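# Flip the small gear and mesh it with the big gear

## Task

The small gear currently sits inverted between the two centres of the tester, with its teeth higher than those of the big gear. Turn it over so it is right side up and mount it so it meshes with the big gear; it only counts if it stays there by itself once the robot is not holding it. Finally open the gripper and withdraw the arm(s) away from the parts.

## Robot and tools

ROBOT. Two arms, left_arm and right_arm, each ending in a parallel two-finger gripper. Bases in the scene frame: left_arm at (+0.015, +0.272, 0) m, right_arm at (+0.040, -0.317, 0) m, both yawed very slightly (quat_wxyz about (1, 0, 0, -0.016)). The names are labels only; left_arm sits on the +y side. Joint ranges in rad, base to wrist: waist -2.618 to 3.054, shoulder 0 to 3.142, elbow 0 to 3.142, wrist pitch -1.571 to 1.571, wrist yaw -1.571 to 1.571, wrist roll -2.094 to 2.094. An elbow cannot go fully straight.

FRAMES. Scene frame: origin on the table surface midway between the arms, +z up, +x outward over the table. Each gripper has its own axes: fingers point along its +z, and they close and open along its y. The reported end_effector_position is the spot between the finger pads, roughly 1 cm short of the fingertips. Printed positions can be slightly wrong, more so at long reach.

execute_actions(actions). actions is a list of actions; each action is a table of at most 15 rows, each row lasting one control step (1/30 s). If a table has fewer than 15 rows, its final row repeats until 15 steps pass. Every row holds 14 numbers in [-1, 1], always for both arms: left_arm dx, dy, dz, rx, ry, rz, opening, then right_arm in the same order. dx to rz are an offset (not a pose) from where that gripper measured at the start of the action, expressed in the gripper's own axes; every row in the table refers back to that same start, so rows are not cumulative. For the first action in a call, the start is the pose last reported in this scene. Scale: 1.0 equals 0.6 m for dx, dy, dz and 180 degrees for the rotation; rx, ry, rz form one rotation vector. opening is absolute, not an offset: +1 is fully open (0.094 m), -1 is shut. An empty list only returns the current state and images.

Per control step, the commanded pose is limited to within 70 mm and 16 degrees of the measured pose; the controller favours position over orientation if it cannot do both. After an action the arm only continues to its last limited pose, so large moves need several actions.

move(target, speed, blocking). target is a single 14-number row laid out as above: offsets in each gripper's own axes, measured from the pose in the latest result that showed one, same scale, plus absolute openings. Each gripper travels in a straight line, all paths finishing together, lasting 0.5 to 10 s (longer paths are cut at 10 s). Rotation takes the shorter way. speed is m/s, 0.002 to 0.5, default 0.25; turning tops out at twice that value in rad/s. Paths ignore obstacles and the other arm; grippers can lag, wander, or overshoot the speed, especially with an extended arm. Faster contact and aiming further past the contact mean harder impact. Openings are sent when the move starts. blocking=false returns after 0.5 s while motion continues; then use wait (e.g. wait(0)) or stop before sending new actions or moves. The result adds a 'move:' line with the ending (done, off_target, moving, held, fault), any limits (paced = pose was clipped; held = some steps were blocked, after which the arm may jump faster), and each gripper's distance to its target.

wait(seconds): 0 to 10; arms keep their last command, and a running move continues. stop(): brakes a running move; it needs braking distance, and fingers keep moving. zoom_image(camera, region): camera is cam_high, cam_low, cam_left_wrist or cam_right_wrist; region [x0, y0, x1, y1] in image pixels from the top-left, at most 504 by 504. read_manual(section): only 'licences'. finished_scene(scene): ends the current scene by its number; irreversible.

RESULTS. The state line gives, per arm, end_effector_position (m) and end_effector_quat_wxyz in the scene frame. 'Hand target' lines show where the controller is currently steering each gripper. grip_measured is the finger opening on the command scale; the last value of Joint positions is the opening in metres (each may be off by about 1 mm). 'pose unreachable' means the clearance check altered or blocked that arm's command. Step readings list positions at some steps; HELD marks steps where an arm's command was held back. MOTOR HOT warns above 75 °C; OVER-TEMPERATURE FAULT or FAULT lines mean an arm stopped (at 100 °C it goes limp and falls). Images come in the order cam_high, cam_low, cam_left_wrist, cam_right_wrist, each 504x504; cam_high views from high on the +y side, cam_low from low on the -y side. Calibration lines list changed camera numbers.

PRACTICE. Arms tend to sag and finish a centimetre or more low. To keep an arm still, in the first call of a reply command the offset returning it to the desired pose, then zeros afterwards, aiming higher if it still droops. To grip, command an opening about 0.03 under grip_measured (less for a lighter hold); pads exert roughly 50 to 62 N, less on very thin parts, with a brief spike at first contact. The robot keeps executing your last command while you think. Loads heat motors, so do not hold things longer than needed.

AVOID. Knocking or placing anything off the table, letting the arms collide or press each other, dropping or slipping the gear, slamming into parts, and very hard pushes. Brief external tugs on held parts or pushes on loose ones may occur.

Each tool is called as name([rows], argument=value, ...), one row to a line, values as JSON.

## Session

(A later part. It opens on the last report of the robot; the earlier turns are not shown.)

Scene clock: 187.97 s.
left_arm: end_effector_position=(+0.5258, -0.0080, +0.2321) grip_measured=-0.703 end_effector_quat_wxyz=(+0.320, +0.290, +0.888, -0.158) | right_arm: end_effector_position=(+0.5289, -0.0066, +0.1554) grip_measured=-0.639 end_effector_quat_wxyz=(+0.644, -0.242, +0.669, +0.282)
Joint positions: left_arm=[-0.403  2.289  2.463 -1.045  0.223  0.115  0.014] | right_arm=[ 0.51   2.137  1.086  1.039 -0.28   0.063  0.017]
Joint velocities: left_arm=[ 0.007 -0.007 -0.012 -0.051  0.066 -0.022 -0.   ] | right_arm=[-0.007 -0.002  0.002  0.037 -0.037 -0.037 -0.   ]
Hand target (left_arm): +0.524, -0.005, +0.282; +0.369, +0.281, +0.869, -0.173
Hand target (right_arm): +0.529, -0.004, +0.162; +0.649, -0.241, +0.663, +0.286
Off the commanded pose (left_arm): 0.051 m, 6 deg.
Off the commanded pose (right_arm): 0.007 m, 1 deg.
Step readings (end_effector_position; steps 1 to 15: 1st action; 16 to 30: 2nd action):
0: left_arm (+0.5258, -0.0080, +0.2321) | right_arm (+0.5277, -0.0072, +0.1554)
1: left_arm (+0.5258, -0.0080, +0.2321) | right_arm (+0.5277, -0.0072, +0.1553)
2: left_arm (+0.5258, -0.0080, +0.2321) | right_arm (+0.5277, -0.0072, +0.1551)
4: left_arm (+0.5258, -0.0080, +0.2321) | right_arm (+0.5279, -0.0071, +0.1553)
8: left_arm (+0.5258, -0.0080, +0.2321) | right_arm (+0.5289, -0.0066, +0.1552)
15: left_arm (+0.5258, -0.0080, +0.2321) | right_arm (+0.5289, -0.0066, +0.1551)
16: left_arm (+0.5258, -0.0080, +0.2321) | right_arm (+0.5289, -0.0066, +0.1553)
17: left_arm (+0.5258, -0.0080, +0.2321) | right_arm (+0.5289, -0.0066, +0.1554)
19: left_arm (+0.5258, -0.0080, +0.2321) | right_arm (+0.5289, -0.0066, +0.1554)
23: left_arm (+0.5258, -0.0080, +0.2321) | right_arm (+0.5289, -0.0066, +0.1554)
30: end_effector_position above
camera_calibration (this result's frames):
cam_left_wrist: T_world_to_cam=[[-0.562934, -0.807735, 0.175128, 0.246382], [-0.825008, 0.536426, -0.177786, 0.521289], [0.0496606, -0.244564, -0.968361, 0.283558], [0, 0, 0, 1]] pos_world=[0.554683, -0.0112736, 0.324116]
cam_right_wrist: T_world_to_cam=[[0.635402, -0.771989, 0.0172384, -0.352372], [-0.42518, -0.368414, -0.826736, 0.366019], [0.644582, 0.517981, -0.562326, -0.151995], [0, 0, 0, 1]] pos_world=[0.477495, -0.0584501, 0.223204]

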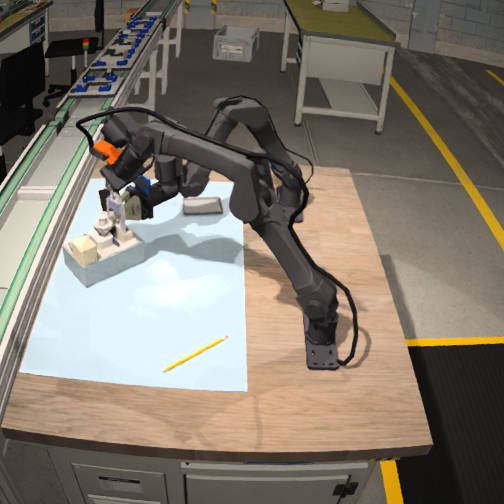

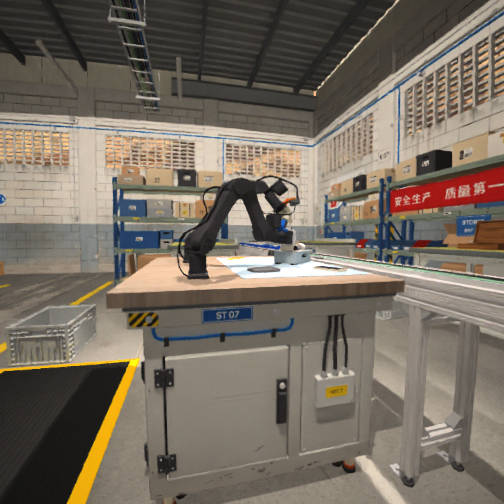

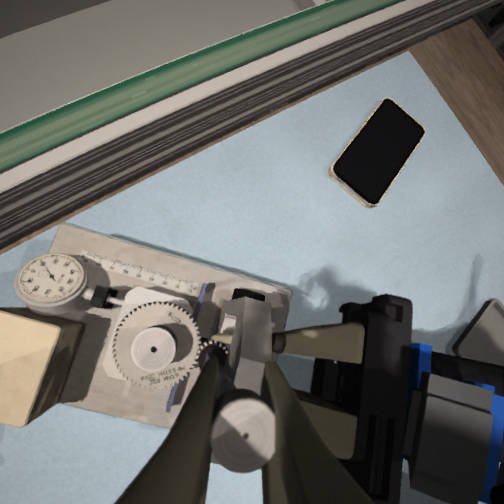

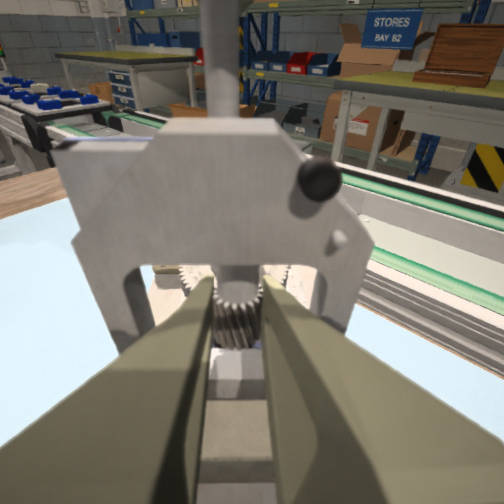

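execute_actions([
  [[-0.055,-0.006,-0.065,0,-0.036,0,-0.73, 0.002,0.004,0.004,-0.003,-0.004,0,-0.68]],
  [[-0.055,-0.006,-0.065,0,-0.036,0,-0.73, -0.004,0.003,0.003,-0.002,-0.004,0,-0.68]],
])

zoom_image(camera="cam_right_wrist", region=[170, 240, 310, 380])

Scene clock: 189.23 s.
left_arm: end_effector_position=(+0.5258, -0.0080, +0.2321) grip_measured=-0.703 end_effector_quat_wxyz=(+0.320, +0.290, +0.888, -0.158) | right_arm: end_effector_position=(+0.5292, -0.0064, +0.1553) grip_measured=-0.639 end_effector_quat_wxyz=(+0.647, -0.241, +0.666, +0.282)
Joint positions: left_arm=[-0.403  2.289  2.463 -1.045  0.223  0.115  0.014] | right_arm=[ 0.51   2.145  1.086  1.057 -0.28   0.063  0.017]
Joint velocities: left_arm=[ 0.007 -0.027  0.002 -0.007 -0.051 -0.007  0.   ] | right_arm=[-0.002 -0.007 -0.002 -0.051 -0.066  0.022  0.001]
Hand target (left_arm): +0.524, -0.005, +0.282; +0.369, +0.281, +0.869, -0.173
Hand target (right_arm): +0.529, -0.004, +0.158; +0.651, -0.242, +0.661, +0.286
Off the commanded pose (left_arm): 0.051 m, 6 deg.
Off the commanded pose (right_arm): 0.003 m, 1 deg.
Step readings (end_effector_position; steps 1 to 15: 1st action; 16 to 30: 2nd action):
0: left_arm (+0.5258, -0.0080, +0.2321) | right_arm (+0.5289, -0.0066, +0.1554)
1: left_arm (+0.5258, -0.0080, +0.2321) | right_arm (+0.5289, -0.0066, +0.1551)
2: left_arm (+0.5258, -0.0080, +0.2321) | right_arm (+0.5290, -0.0065, +0.1550)
4: left_arm (+0.5258, -0.0080, +0.2321) | right_arm (+0.5291, -0.0065, +0.1552)
8: left_arm (+0.5258, -0.0080, +0.2321) | right_arm (+0.5292, -0.0065, +0.1553)
15: left_arm (+0.5258, -0.0080, +0.2321) | right_arm (+0.5292, -0.0064, +0.1553)
16: left_arm (+0.5258, -0.0080, +0.2321) | right_arm (+0.5292, -0.0064, +0.1553)
17: left_arm (+0.5258, -0.0080, +0.2321) | right_arm (+0.5292, -0.0064, +0.1553)
19: left_arm (+0.5258, -0.0080, +0.2321) | right_arm (+0.5292, -0.0064, +0.1553)
23: left_arm (+0.5258, -0.0080, +0.2321) | right_arm (+0.5292, -0.0064, +0.1553)
30: end_effector_position above
camera_calibration (this result's frames):
cam_left_wrist: T_world_to_cam=[[-0.562934, -0.807735, 0.175128, 0.246382], [-0.825008, 0.536426, -0.177786, 0.521289], [0.0496606, -0.244564, -0.968361, 0.283558], [0, 0, 0, 1]] pos_world=[0.554683, -0.0112736, 0.324116]
cam_right_wrist: T_world_to_cam=[[0.635235, -0.772076, 0.0193826, -0.352685], [-0.417597, -0.364478, -0.832327, 0.363048], [0.649684, 0.520629, -0.553945, -0.156269], [0, 0, 0, 1]] pos_world=[0.477171, -0.0586183, 0.222446]

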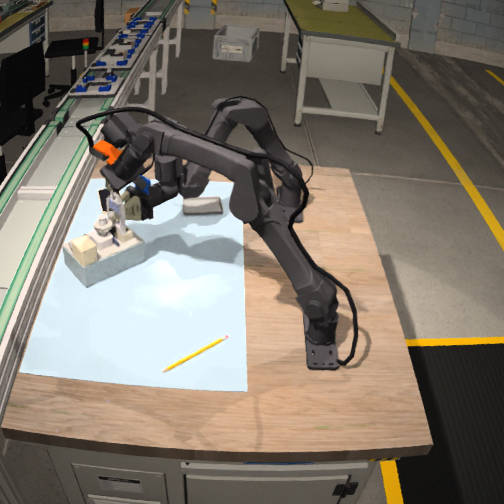

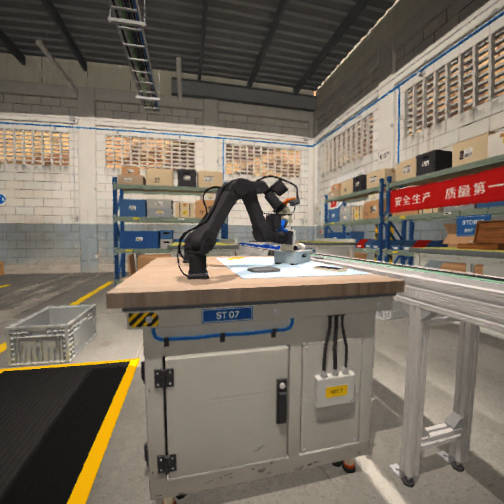

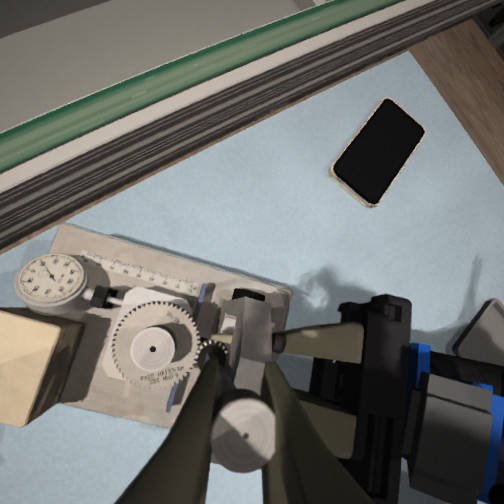

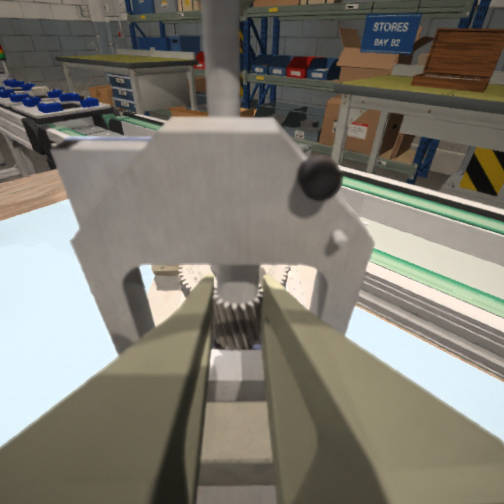

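Region (170, 240, 310, 380) of cam_right_wrist's 504x504 image, scaled by 3.600, with more detail than that image has.

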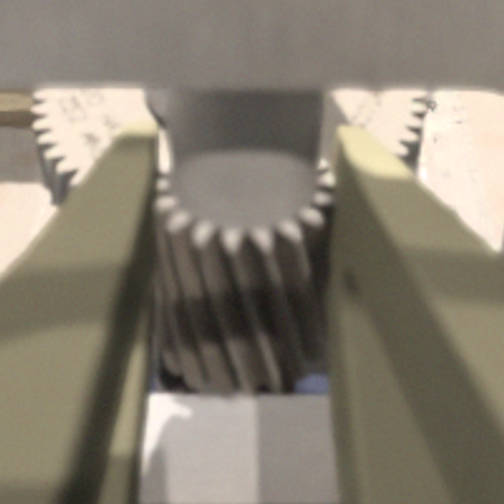

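execute_actions([
  [[-0.04,-0.004,-0.048,0,-0.03,0,-0.73, -0.006,0.002,0.002,-0.001,-0.004,0,-0.68]],
  [[-0.035,-0.004,-0.042,0,-0.028,0,-0.73, -0.006,0.002,0.002,-0.001,-0.004,0,-0.68]],
  [[-0.03,-0.004,-0.036,0,-0.025,0,-0.73, -0.006,0.002,0.002,-0.001,-0.004,0,-0.68]],
  [[-0.025,-0.004,-0.03,0,-0.02,0,-0.73, -0.006,0.002,0.002,-0.001,-0.004,0,-0.68]],
])

Scene clock: 191.60 s.
left_arm: end_effector_position=(+0.5266, -0.0085, +0.2225) grip_measured=-0.703 end_effector_quat_wxyz=(+0.331, +0.288, +0.884, -0.160) | right_arm: end_effector_position=(+0.5292, -0.0065, +0.1554) grip_measured=-0.639 end_effector_quat_wxyz=(+0.648, -0.241, +0.665, +0.282)
Joint positions: left_arm=[-0.403  2.227  2.298 -0.918  0.223  0.109  0.014] | right_arm=[ 0.51   2.145  1.086  1.058 -0.28   0.063  0.017]
Joint velocities: left_arm=[ 0.007 -0.002 -0.017  0.022  0.007  0.007 -0.001] | right_arm=[ 0.007  0.017  0.002 -0.022 -0.066 -0.022  0.   ]
Hand target (left_arm): +0.525, -0.007, +0.246; +0.354, +0.283, +0.875, -0.168
Hand target (right_arm): +0.529, -0.005, +0.159; +0.651, -0.240, +0.661, +0.285
Off the commanded pose (left_arm): 0.024 m, 3 deg.
Off the commanded pose (right_arm): 0.004 m, 1 deg.
Step readings (end_effector_position; steps 1 to 15: 1st action; 16 to 30: 2nd action; 31 to 45: 3rd action; 46 to 60: 4th action):
0: left_arm (+0.5258, -0.0080, +0.2321) | right_arm (+0.5292, -0.0064, +0.1553)
1: left_arm (+0.5258, -0.0080, +0.2306) | right_arm (+0.5292, -0.0064, +0.1553)
2: left_arm (+0.5259, -0.0080, +0.2293) | right_arm (+0.5292, -0.0064, +0.1553)
4: left_arm (+0.5257, -0.0080, +0.2245) | right_arm (+0.5292, -0.0064, +0.1553)
8: left_arm (+0.5258, -0.0082, +0.2236) | right_arm (+0.5292, -0.0064, +0.1554)
15: left_arm (+0.5259, -0.0082, +0.2236) | right_arm (+0.5292, -0.0064, +0.1554)
16: left_arm (+0.5259, -0.0082, +0.2228) | right_arm (+0.5292, -0.0065, +0.1554)
17: left_arm (+0.5259, -0.0082, +0.2227) | right_arm (+0.5292, -0.0065, +0.1554)
19: left_arm (+0.5260, -0.0083, +0.2229) | right_arm (+0.5292, -0.0065, +0.1554)
23: left_arm (+0.5261, -0.0083, +0.2229) | right_arm (+0.5292, -0.0065, +0.1554)
30: left_arm (+0.5261, -0.0083, +0.2229) | right_arm (+0.5292, -0.0065, +0.1554)
31: left_arm (+0.5261, -0.0083, +0.2225) | right_arm (+0.5292, -0.0065, +0.1554)
32: left_arm (+0.5261, -0.0083, +0.2227) | right_arm (+0.5292, -0.0065, +0.1554)
34: left_arm (+0.5263, -0.0084, +0.2226) | right_arm (+0.5292, -0.0065, +0.1554)
38: left_arm (+0.5264, -0.0084, +0.2226) | right_arm (+0.5292, -0.0065, +0.1554)
45: left_arm (+0.5265, -0.0085, +0.2226) | right_arm (+0.5292, -0.0065, +0.1554)
46: left_arm (+0.5265, -0.0084, +0.2223) | right_arm (+0.5292, -0.0065, +0.1554)
47: left_arm (+0.5264, -0.0084, +0.2223) | right_arm (+0.5292, -0.0065, +0.1554)
49: left_arm (+0.5265, -0.0085, +0.2223) | right_arm (+0.5292, -0.0065, +0.1554)
53: left_arm (+0.5266, -0.0085, +0.2225) | right_arm (+0.5292, -0.0065, +0.1554)
60: end_effector_position above
camera_calibration (this result's frames):
cam_left_wrist: T_world_to_cam=[[-0.56335, -0.807421, 0.175239, 0.248301], [-0.823292, 0.530747, -0.201241, 0.524785], [0.0694783, -0.257642, -0.963739, 0.262474], [0, 0, 0, 1]] pos_world=[0.553695, -0.0104207, 0.315053]
cam_right_wrist: T_world_to_cam=[[0.634934, -0.772322, 0.0194627, -0.352609], [-0.417454, -0.364173, -0.832533, 0.363085], [0.650071, 0.520478, -0.553634, -0.156477], [0, 0, 0, 1]] pos_world=[0.477176, -0.0586594, 0.222512]

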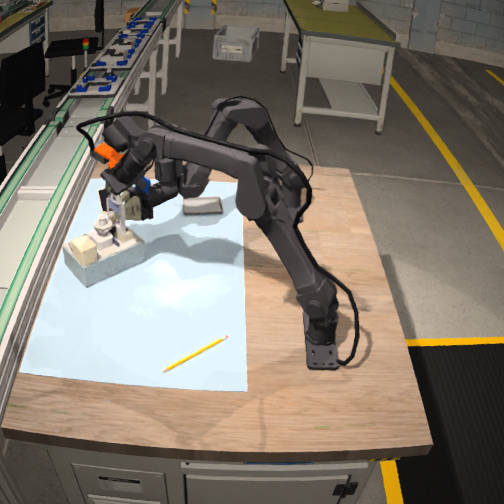

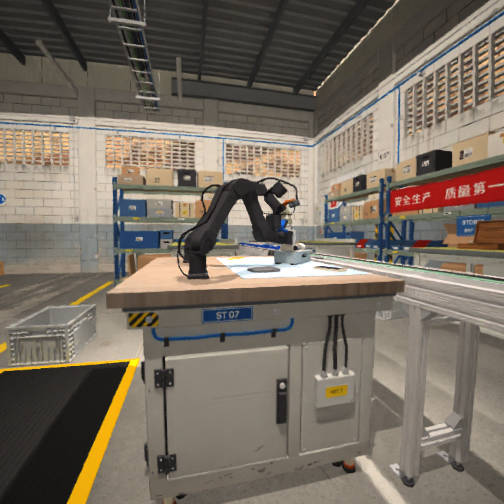

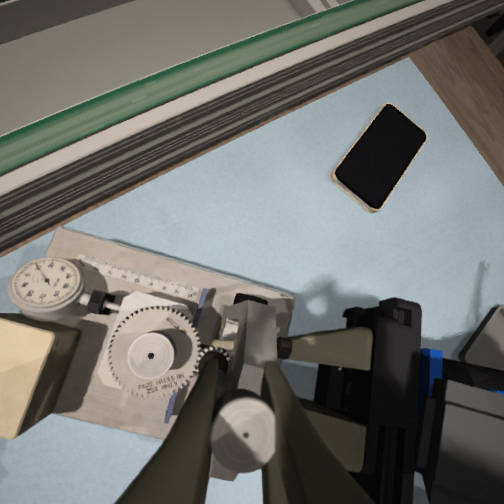

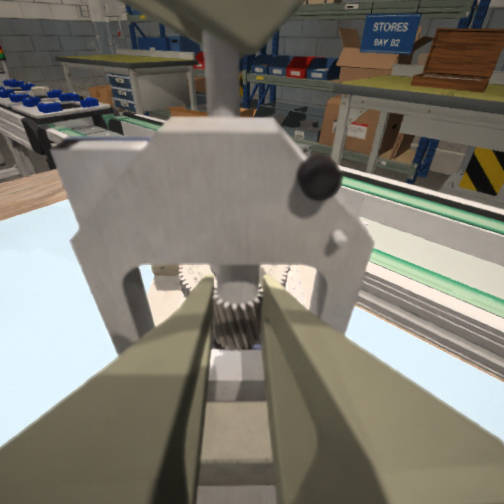

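execute_actions([
  [[-0.012,-0.002,-0.012,0,-0.01,0,-0.73, -0.006,0.002,0.002,-0.001,-0.004,0,-0.68]],
  [[-0.008,0,0,0,-0.005,0,-0.2, -0.006,0.002,0.002,-0.001,-0.004,0,-0.68]],
])

move(target=[0.0,0.01,-0.09,0,0,0,-0.2, -0.006,0.002,0.002,-0.001,-0.004,0,-0.68], speed=0.1)

Scene clock: 193.10 s.
left_arm: end_effector_position=(+0.5272, -0.0089, +0.2188) grip_measured=-0.203 end_effector_quat_wxyz=(+0.328, +0.288, +0.885, -0.160) | right_arm: end_effector_position=(+0.5292, -0.0065, +0.1554) grip_measured=-0.639 end_effector_quat_wxyz=(+0.648, -0.241, +0.665, +0.282)
Joint positions: left_arm=[-0.403  2.231  2.295 -0.915  0.224  0.108  0.037] | right_arm=[ 0.51   2.145  1.086  1.058 -0.28   0.063  0.017]
Joint velocities: left_arm=[-0.007 -0.012 -0.007 -0.037 -0.081  0.007  0.   ] | right_arm=[-0.007  0.007 -0.022 -0.11  -0.051  0.022 -0.001]
Hand target (left_arm): +0.530, -0.010, +0.225; +0.337, +0.287, +0.882, -0.163
Hand target (right_arm): +0.529, -0.005, +0.159; +0.651, -0.240, +0.661, +0.285
Off the commanded pose (left_arm): 0.007 m, 1 deg.
Off the commanded pose (right_arm): 0.004 m, 1 deg.
Step readings (end_effector_position; steps 1 to 15: 1st action; 16 to 30: 2nd action):
0: left_arm (+0.5266, -0.0085, +0.2225) | right_arm (+0.5292, -0.0065, +0.1554)
1: left_arm (+0.5267, -0.0085, +0.2220) | right_arm (+0.5292, -0.0065, +0.1554)
2: left_arm (+0.5267, -0.0086, +0.2216) | right_arm (+0.5292, -0.0065, +0.1554)
4: left_arm (+0.5267, -0.0086, +0.2216) | right_arm (+0.5292, -0.0065, +0.1554)
8: left_arm (+0.5267, -0.0086, +0.2216) | right_arm (+0.5292, -0.0065, +0.1554)
15: left_arm (+0.5267, -0.0086, +0.2216) | right_arm (+0.5292, -0.0065, +0.1554)
16: left_arm (+0.5267, -0.0087, +0.2216) | right_arm (+0.5292, -0.0065, +0.1554)
17: left_arm (+0.5267, -0.0087, +0.2216) | right_arm (+0.5292, -0.0065, +0.1554)
19: left_arm (+0.5269, -0.0088, +0.2203) | right_arm (+0.5292, -0.0065, +0.1554)
23: left_arm (+0.5272, -0.0089, +0.2188) | right_arm (+0.5292, -0.0065, +0.1554)
30: end_effector_position above
camera_calibration (this result's frames):
cam_left_wrist: T_world_to_cam=[[-0.562605, -0.807567, 0.176951, 0.248159], [-0.824218, 0.53124, -0.196082, 0.524088], [0.064346, -0.256163, -0.964489, 0.261689], [0, 0, 0, 1]] pos_world=[0.55474, -0.0109765, 0.311249]
cam_right_wrist: T_world_to_cam=[[0.634934, -0.772322, 0.0194627, -0.352609], [-0.417454, -0.364173, -0.832533, 0.363085], [0.650071, 0.520478, -0.553634, -0.156477], [0, 0, 0, 1]] pos_world=[0.477176, -0.0586594, 0.222512]

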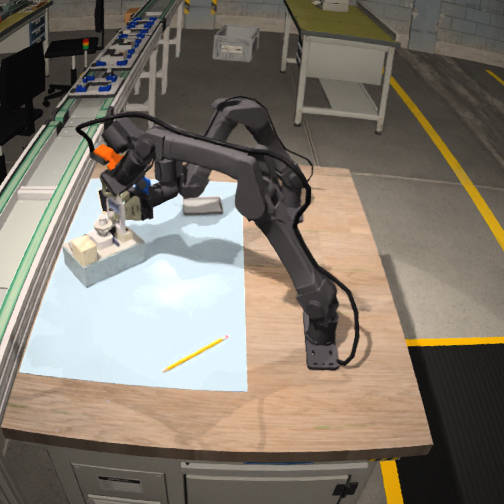

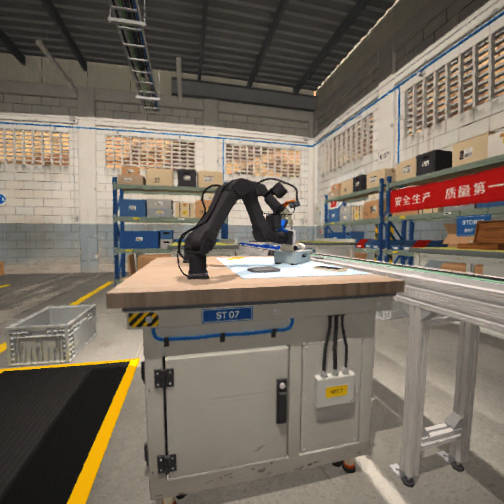

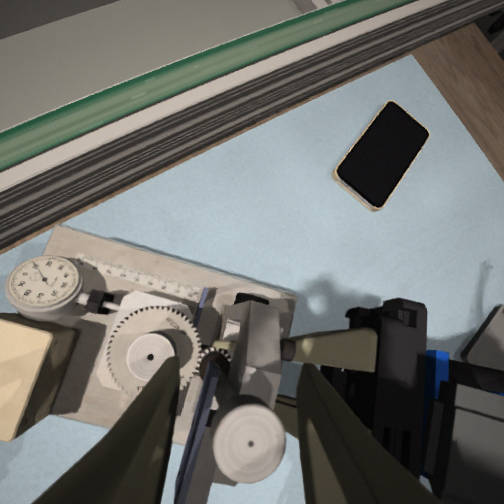

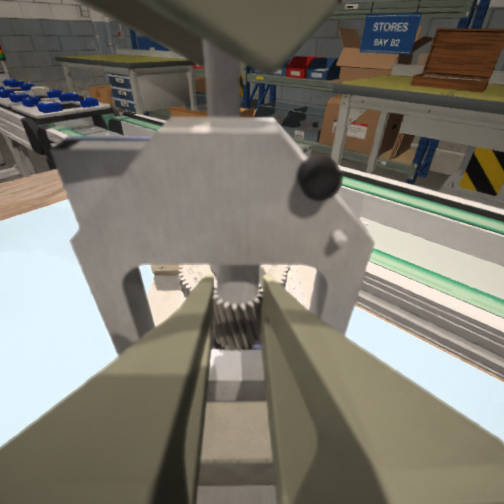

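Scene clock: 194.17 s.
left_arm: end_effector_position=(+0.5081, +0.0186, +0.2484) grip_measured=-0.203 end_effector_quat_wxyz=(+0.323, +0.286, +0.888, -0.157) | right_arm: end_effector_position=(+0.5292, -0.0065, +0.1554) grip_measured=-0.639 end_effector_quat_wxyz=(+0.648, -0.241, +0.665, +0.282)
Joint positions: left_arm=[-0.368  2.138  2.276 -1.007  0.24   0.134  0.037] | right_arm=[ 0.51   2.145  1.086  1.058 -0.28   0.063  0.017]
Joint velocities: left_arm=[-0.017  0.017 -0.017 -0.022 -0.037 -0.051 -0.001] | right_arm=[-0.007  0.012 -0.012 -0.022 -0.037 -0.037 -0.   ]
Hand target (left_arm): +0.505, +0.022, +0.257; +0.328, +0.288, +0.885, -0.160
Hand target (right_arm): +0.529, -0.005, +0.159; +0.651, -0.240, +0.661, +0.285
Off the commanded pose (left_arm): 0.011 m, 1 deg.
Off the commanded pose (right_arm): 0.004 m, 1 deg.
move: off_target (left_arm)
camera_calibration (this result's frames):
cam_left_wrist: T_world_to_cam=[[-0.55628, -0.812385, 0.174878, 0.251806], [-0.829016, 0.528016, -0.184204, 0.499104], [0.0573062, -0.247446, -0.967206, 0.302547], [0, 0, 0, 1]] pos_world=[0.536502, 0.0158921, 0.340527]
cam_right_wrist: T_world_to_cam=[[0.634934, -0.772322, 0.0194627, -0.352609], [-0.417454, -0.364173, -0.832533, 0.363085], [0.650071, 0.520478, -0.553634, -0.156477], [0, 0, 0, 1]] pos_world=[0.477176, -0.0586594, 0.222512]

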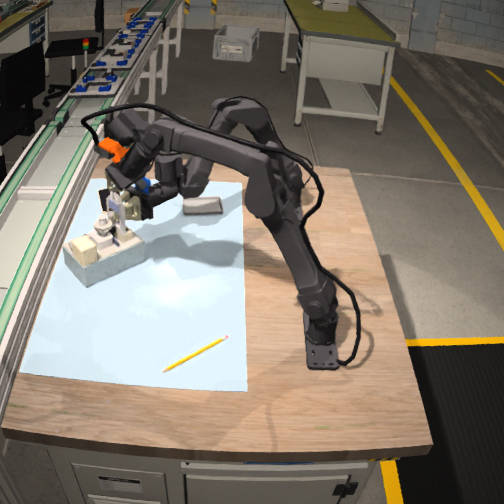

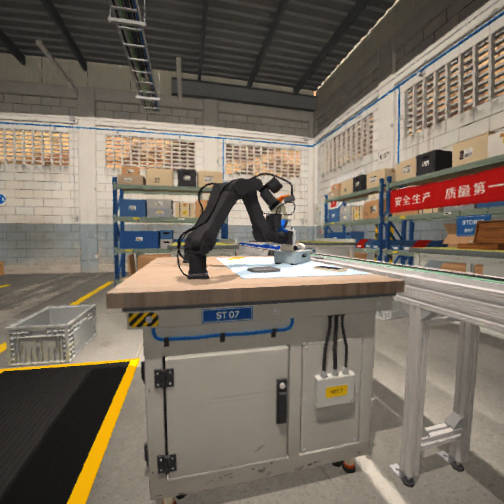

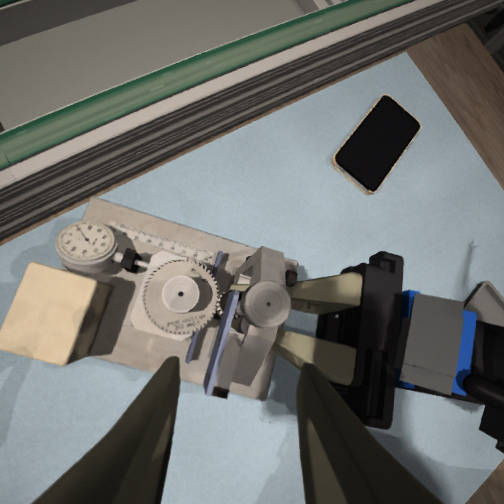

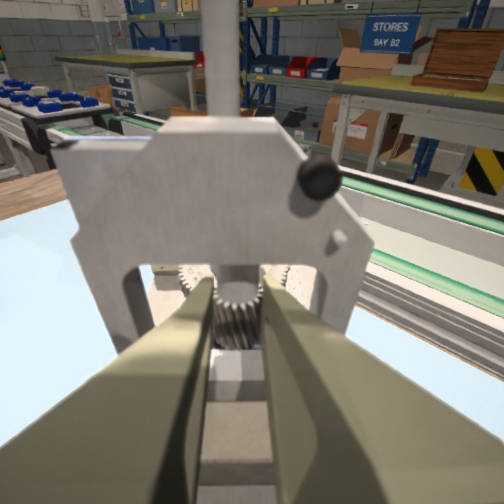

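move(target=[-0.03,0.09,0.03,0.1,0,0,-0.9, -0.006,0.002,0.002,-0.001,-0.004,0,-0.68], speed=0.12)

Scene clock: 196.50 s.
left_arm: end_effector_position=(+0.5606, +0.0447, +0.2258) grip_measured=-0.897 end_effector_quat_wxyz=(+0.305, +0.308, +0.853, -0.290) | right_arm: end_effector_position=(+0.5292, -0.0065, +0.1554) grip_measured=-0.639 end_effector_quat_wxyz=(+0.648, -0.241, +0.665, +0.282)
Joint positions: left_arm=[-0.184  2.544  2.845 -1.231  0.634  0.257  0.005] | right_arm=[ 0.51   2.145  1.086  1.058 -0.28   0.063  0.017]
Joint velocities: left_arm=[-0.007  0.007  0.002 -0.037  0.022  0.037  0.001] | right_arm=[-0.017  0.002 -0.012 -0.051  0.022  0.007  0.   ]
Hand target (left_arm): +0.560, +0.045, +0.240; +0.320, +0.314, +0.843, -0.295
Hand target (right_arm): +0.529, -0.005, +0.159; +0.651, -0.240, +0.661, +0.285
Off the commanded pose (left_arm): 0.016 m, 5 deg.
Off the commanded pose (right_arm): 0.004 m, 1 deg.
elbow stopped short (left arm): the move would have taken joint 3 (elbow) straighter than the controller allows; a more bent joint 3 avoids this.
move: off_target (left_arm)
camera_calibration (this result's frames):
cam_left_wrist: T_world_to_cam=[[-0.645149, -0.657958, 0.388425, 0.300883], [-0.760883, 0.599545, -0.248199, 0.497722], [-0.0695734, -0.455671, -0.887425, 0.346631], [0, 0, 0, 1]] pos_world=[0.596939, 0.0575111, 0.314273]
cam_right_wrist: T_world_to_cam=[[0.634934, -0.772322, 0.0194627, -0.352609], [-0.417454, -0.364173, -0.832533, 0.363085], [0.650071, 0.520478, -0.553634, -0.156477], [0, 0, 0, 1]] pos_world=[0.477176, -0.0586594, 0.222512]

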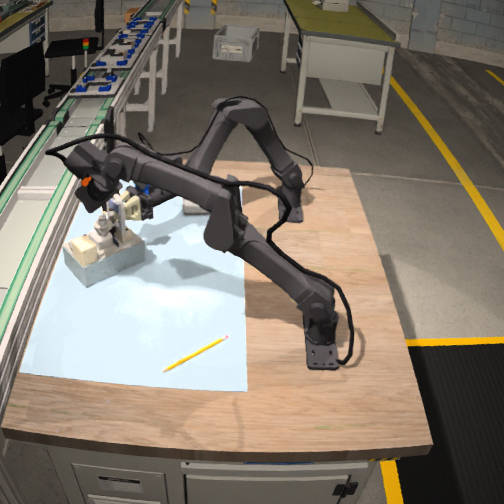

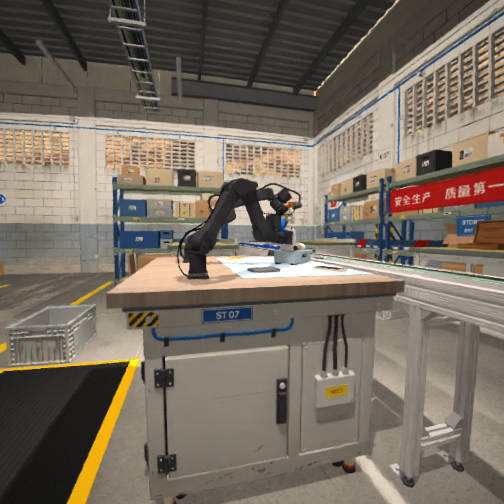

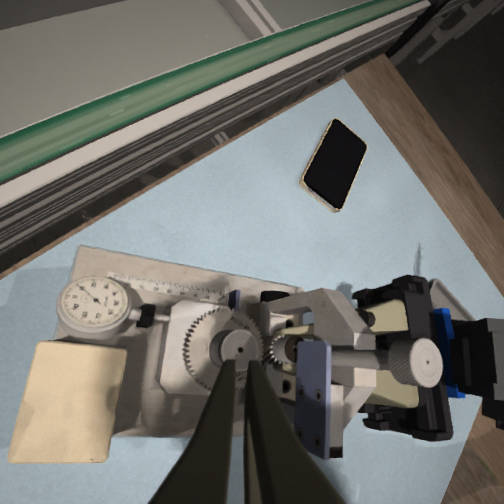

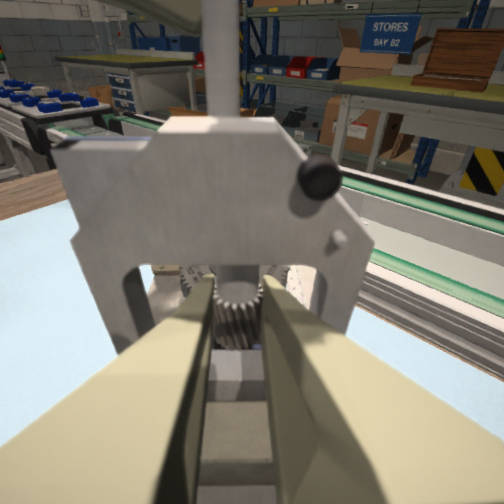

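zoom_image(camera="cam_left_wrist", region=[230, 290, 370, 410])

Region (230, 290, 370, 410) of cam_left_wrist's 504x504 image, scaled by 3.600, with more detail than that image has; it fills the top 432 rows of this view, and the rest is white.

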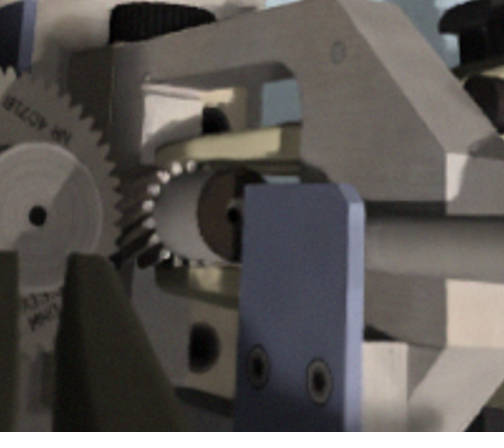

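zoom_image(camera="cam_left_wrist", region=[265, 325, 315, 375])

Region (265, 325, 315, 375) of cam_left_wrist's 504x504 image, scaled by 10.080, with more detail than that image has.

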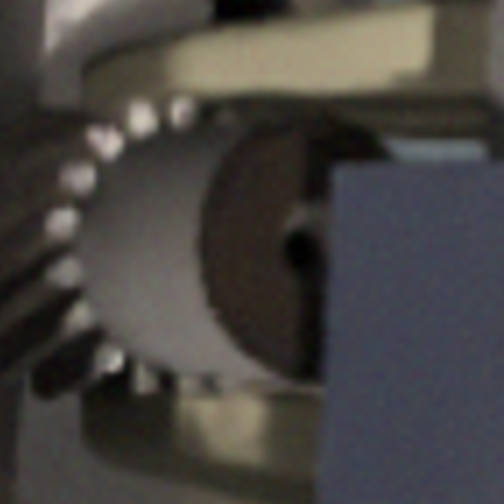

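execute_actions([
  [[-0.01,0,-0.01,0,0,0,-0.9, -0.006,0.008,0.002,-0.008,-0.004,0,-0.68]],
  [[-0.01,0,-0.01,0,0,0,-0.9, -0.006,0.004,0.002,-0.003,-0.004,0,-0.68]],
])

zoom_image(camera="cam_left_wrist", region=[230, 290, 370, 410])

Scene clock: 199.30 s.
left_arm: end_effector_position=(+0.5611, +0.0454, +0.2254) grip_measured=-0.897 end_effector_quat_wxyz=(+0.304, +0.301, +0.856, -0.289) | right_arm: end_effector_position=(+0.5291, -0.0064, +0.1554) grip_measured=-0.639 end_effector_quat_wxyz=(+0.648, -0.241, +0.665, +0.282)
Joint positions: left_arm=[-0.184  2.544  2.845 -1.231  0.629  0.244  0.005] | right_arm=[ 0.51   2.145  1.086  1.058 -0.281  0.063  0.017]
Joint velocities: left_arm=[ 0.002  0.022 -0.002 -0.066 -0.066 -0.022  0.001] | right_arm=[-0.012  0.002  0.002 -0.022 -0.007  0.022  0.   ]
Hand target (left_arm): +0.562, +0.047, +0.233; +0.313, +0.301, +0.853, -0.290
Hand target (right_arm): +0.528, -0.004, +0.159; +0.650, -0.243, +0.660, +0.287
Off the commanded pose (left_arm): 0.009 m, 0 deg.
Off the commanded pose (right_arm): 0.004 m, 1 deg.
elbow stopped short (left arm): the move would have taken joint 3 (elbow) straighter than the controller allows; a more bent joint 3 avoids this.
Step readings (end_effector_position; steps 1 to 15: 1st action; 16 to 30: 2nd action):
0: left_arm (+0.5604, +0.0444, +0.2260) | right_arm (+0.5292, -0.0065, +0.1554)
1: left_arm (+0.5604, +0.0445, +0.2260) | right_arm (+0.5292, -0.0064, +0.1554)
2: left_arm (+0.5605, +0.0446, +0.2259) | right_arm (+0.5291, -0.0064, +0.1554)
4: left_arm (+0.5607, +0.0448, +0.2258) | right_arm (+0.5291, -0.0064, +0.1554)
8: left_arm (+0.5608, +0.0450, +0.2257) | right_arm (+0.5291, -0.0064, +0.1554)
15: left_arm (+0.5608, +0.0451, +0.2256) | right_arm (+0.5291, -0.0064, +0.1554)
16: left_arm (+0.5609, +0.0451, +0.2256) | right_arm (+0.5291, -0.0064, +0.1554)
17: left_arm (+0.5609, +0.0452, +0.2255) | right_arm (+0.5291, -0.0064, +0.1554)
19: left_arm (+0.5610, +0.0453, +0.2255) | right_arm (+0.5291, -0.0064, +0.1554)
23: left_arm (+0.5610, +0.0454, +0.2254) | right_arm (+0.5291, -0.0064, +0.1554)
30: end_effector_position above
camera_calibration (this result's frames):
cam_left_wrist: T_world_to_cam=[[-0.634127, -0.665361, 0.393925, 0.294735], [-0.769923, 0.590388, -0.242199, 0.501716], [-0.0714186, -0.456877, -0.886658, 0.347492], [0, 0, 0, 1]] pos_world=[0.598, 0.0586592, 0.313518]
cam_right_wrist: T_world_to_cam=[[0.635523, -0.771837, 0.0194612, -0.352782], [-0.417176, -0.36449, -0.832533, 0.362933], [0.649673, 0.520975, -0.553634, -0.156254], [0, 0, 0, 1]] pos_world=[0.477122, -0.0586005, 0.222512]

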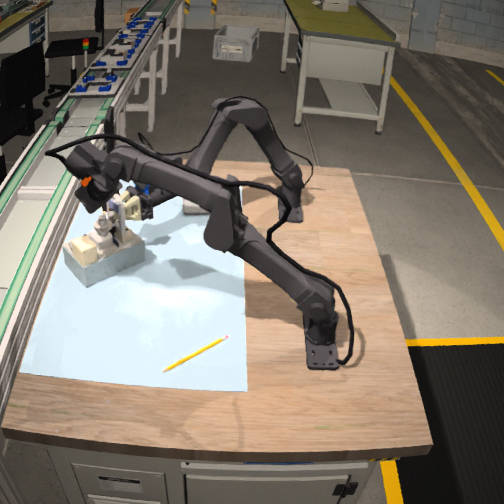

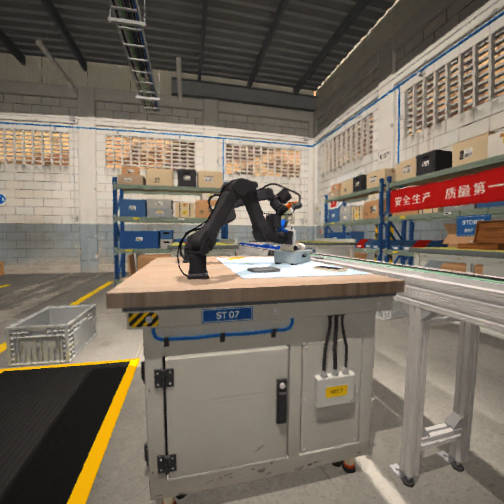

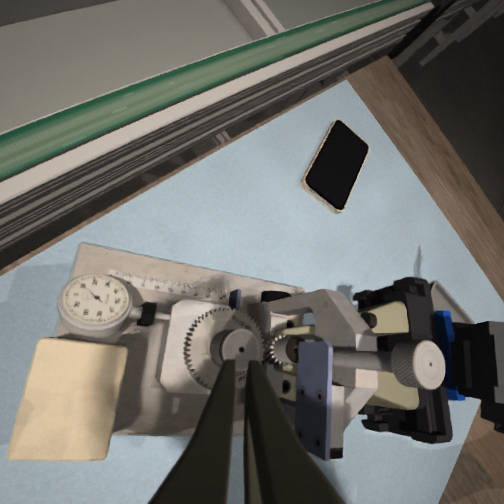

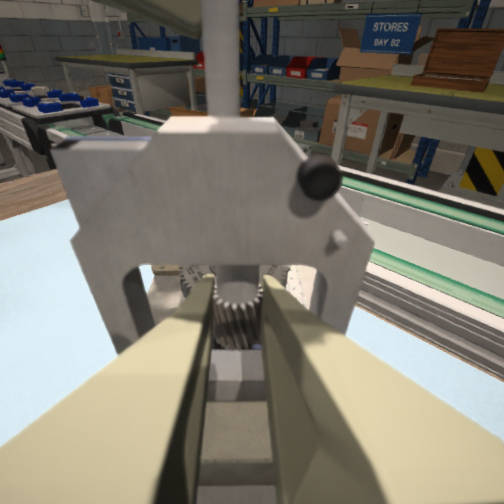

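Region (230, 290, 370, 410) of cam_left_wrist's 504x504 image, scaled by 3.600, with more detail than that image has; it fills the top 432 rows of this view, and the rest is white.

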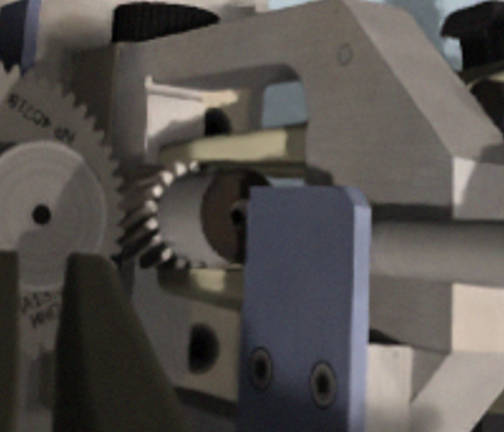

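execute_actions([
  [[-0.01,0,-0.01,0,0,0,-0.9, -0.006,0.016,0.0,-0.016,-0.004,0,-0.68]],
  [[-0.01,0,-0.01,0,0,0,-0.9, -0.006,0.022,0.0,-0.022,-0.004,0,-0.68]],
  [[-0.01,0,-0.01,0,0,0,-0.9, -0.006,0.004,0.0,-0.003,-0.004,0,-0.68]],
])

zoom_image(camera="cam_left_wrist", region=[230, 290, 370, 410])

Scene clock: 201.13 s.
left_arm: end_effector_position=(+0.5618, +0.0464, +0.2247) grip_measured=-0.897 end_effector_quat_wxyz=(+0.301, +0.292, +0.861, -0.289) | right_arm: end_effector_position=(+0.5270, -0.0047, +0.1539) grip_measured=-0.639 end_effector_quat_wxyz=(+0.643, -0.249, +0.664, +0.289)
Joint positions: left_arm=[-0.184  2.544  2.845 -1.231  0.621  0.224  0.005] | right_arm=[ 0.507  2.147  1.085  1.055 -0.305  0.063  0.017]
Joint velocities: left_arm=[-0.022 -0.002 -0.007 -0.037  0.007 -0.022  0.   ] | right_arm=[ 0.007 -0.007 -0.012  0.037 -0.037  0.066 -0.002]
Hand target (left_arm): +0.563, +0.048, +0.233; +0.310, +0.291, +0.857, -0.289
Hand target (right_arm): +0.525, -0.003, +0.158; +0.645, -0.251, +0.658, +0.295
Off the commanded pose (left_arm): 0.009 m, 0 deg.
Off the commanded pose (right_arm): 0.005 m, 1 deg.
elbow stopped short (left arm): the move would have taken joint 3 (elbow) straighter than the controller allows; a more bent joint 3 avoids this.
Step readings (end_effector_position; steps 1 to 15: 1st action; 16 to 30: 2nd action; 31 to 45: 3rd action):
0: left_arm (+0.5611, +0.0454, +0.2254) | right_arm (+0.5291, -0.0064, +0.1554)
1: left_arm (+0.5611, +0.0455, +0.2253) | right_arm (+0.5290, -0.0062, +0.1554)
2: left_arm (+0.5611, +0.0455, +0.2253) | right_arm (+0.5288, -0.0061, +0.1554)
4: left_arm (+0.5612, +0.0456, +0.2253) | right_arm (+0.5287, -0.0061, +0.1554)
8: left_arm (+0.5613, +0.0457, +0.2252) | right_arm (+0.5284, -0.0059, +0.1554)
15: left_arm (+0.5613, +0.0458, +0.2252) | right_arm (+0.5283, -0.0059, +0.1554)
16: left_arm (+0.5614, +0.0458, +0.2251) | right_arm (+0.5280, -0.0056, +0.1554)
17: left_arm (+0.5614, +0.0459, +0.2251) | right_arm (+0.5269, -0.0045, +0.1551)
19: left_arm (+0.5615, +0.0460, +0.2250) | right_arm (+0.5267, -0.0044, +0.1539)
23: left_arm (+0.5615, +0.0460, +0.2250) | right_arm (+0.5267, -0.0044, +0.1539)
30: left_arm (+0.5615, +0.0460, +0.2250) | right_arm (+0.5267, -0.0044, +0.1539)
31: left_arm (+0.5616, +0.0461, +0.2249) | right_arm (+0.5269, -0.0046, +0.1539)
32: left_arm (+0.5616, +0.0461, +0.2249) | right_arm (+0.5270, -0.0047, +0.1539)
34: left_arm (+0.5617, +0.0462, +0.2248) | right_arm (+0.5270, -0.0047, +0.1539)
38: left_arm (+0.5617, +0.0463, +0.2248) | right_arm (+0.5270, -0.0047, +0.1539)
45: end_effector_position above
camera_calibration (this result's frames):
cam_left_wrist: T_world_to_cam=[[-0.617609, -0.675916, 0.402116, 0.285449], [-0.782983, 0.576615, -0.233352, 0.507515], [-0.0741396, -0.45897, -0.885353, 0.348754], [0, 0, 0, 1]] pos_world=[0.599528, 0.0603666, 0.312416]
cam_right_wrist: T_world_to_cam=[[0.652225, -0.757801, 0.0184368, -0.358676], [-0.412273, -0.375036, -0.830288, 0.358376], [0.636108, 0.533934, -0.557029, -0.148861], [0, 0, 0, 1]] pos_world=[0.476378, -0.0579193, 0.221249]

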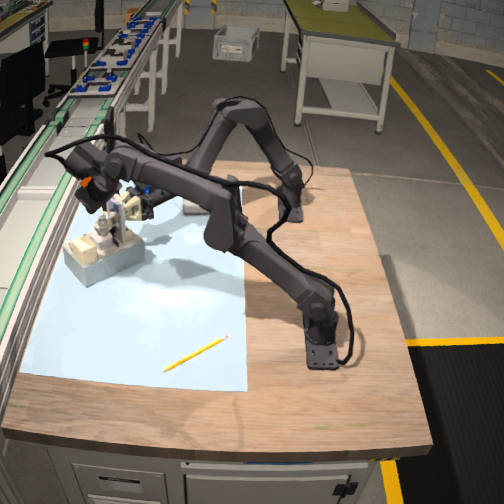

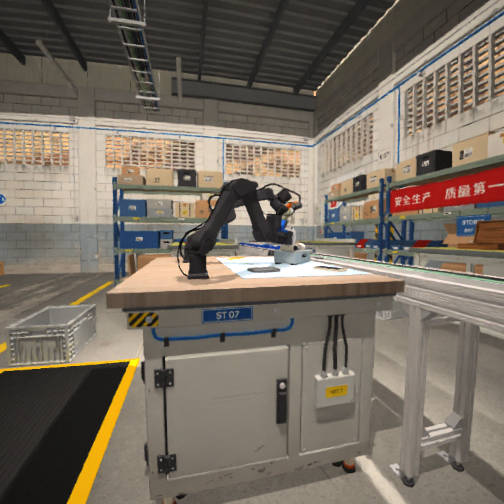

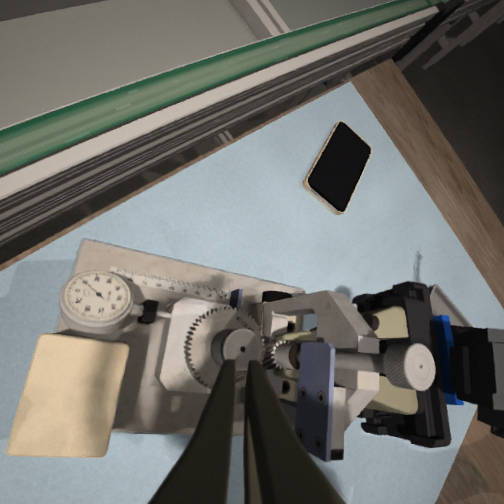

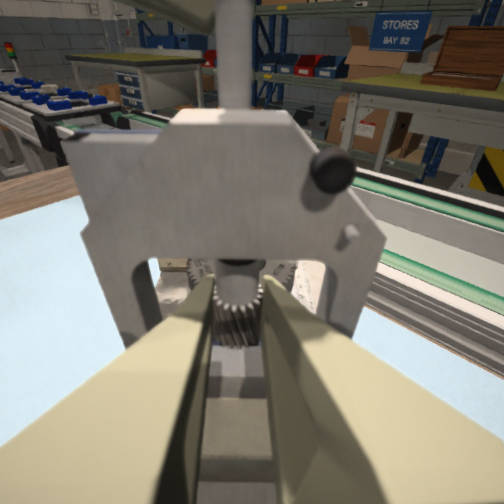

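Region (230, 290, 370, 410) of cam_left_wrist's 504x504 image, scaled by 3.600, with more detail than that image has; it fills the top 432 rows of this view, and the rest is white.

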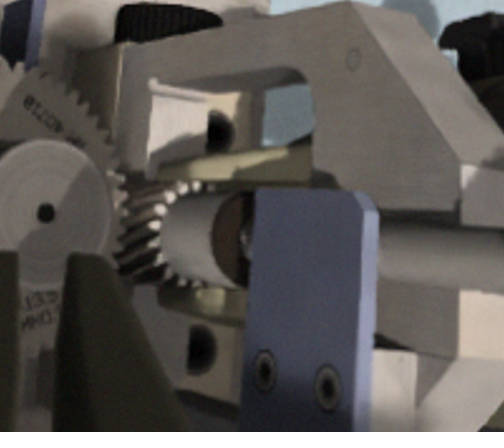

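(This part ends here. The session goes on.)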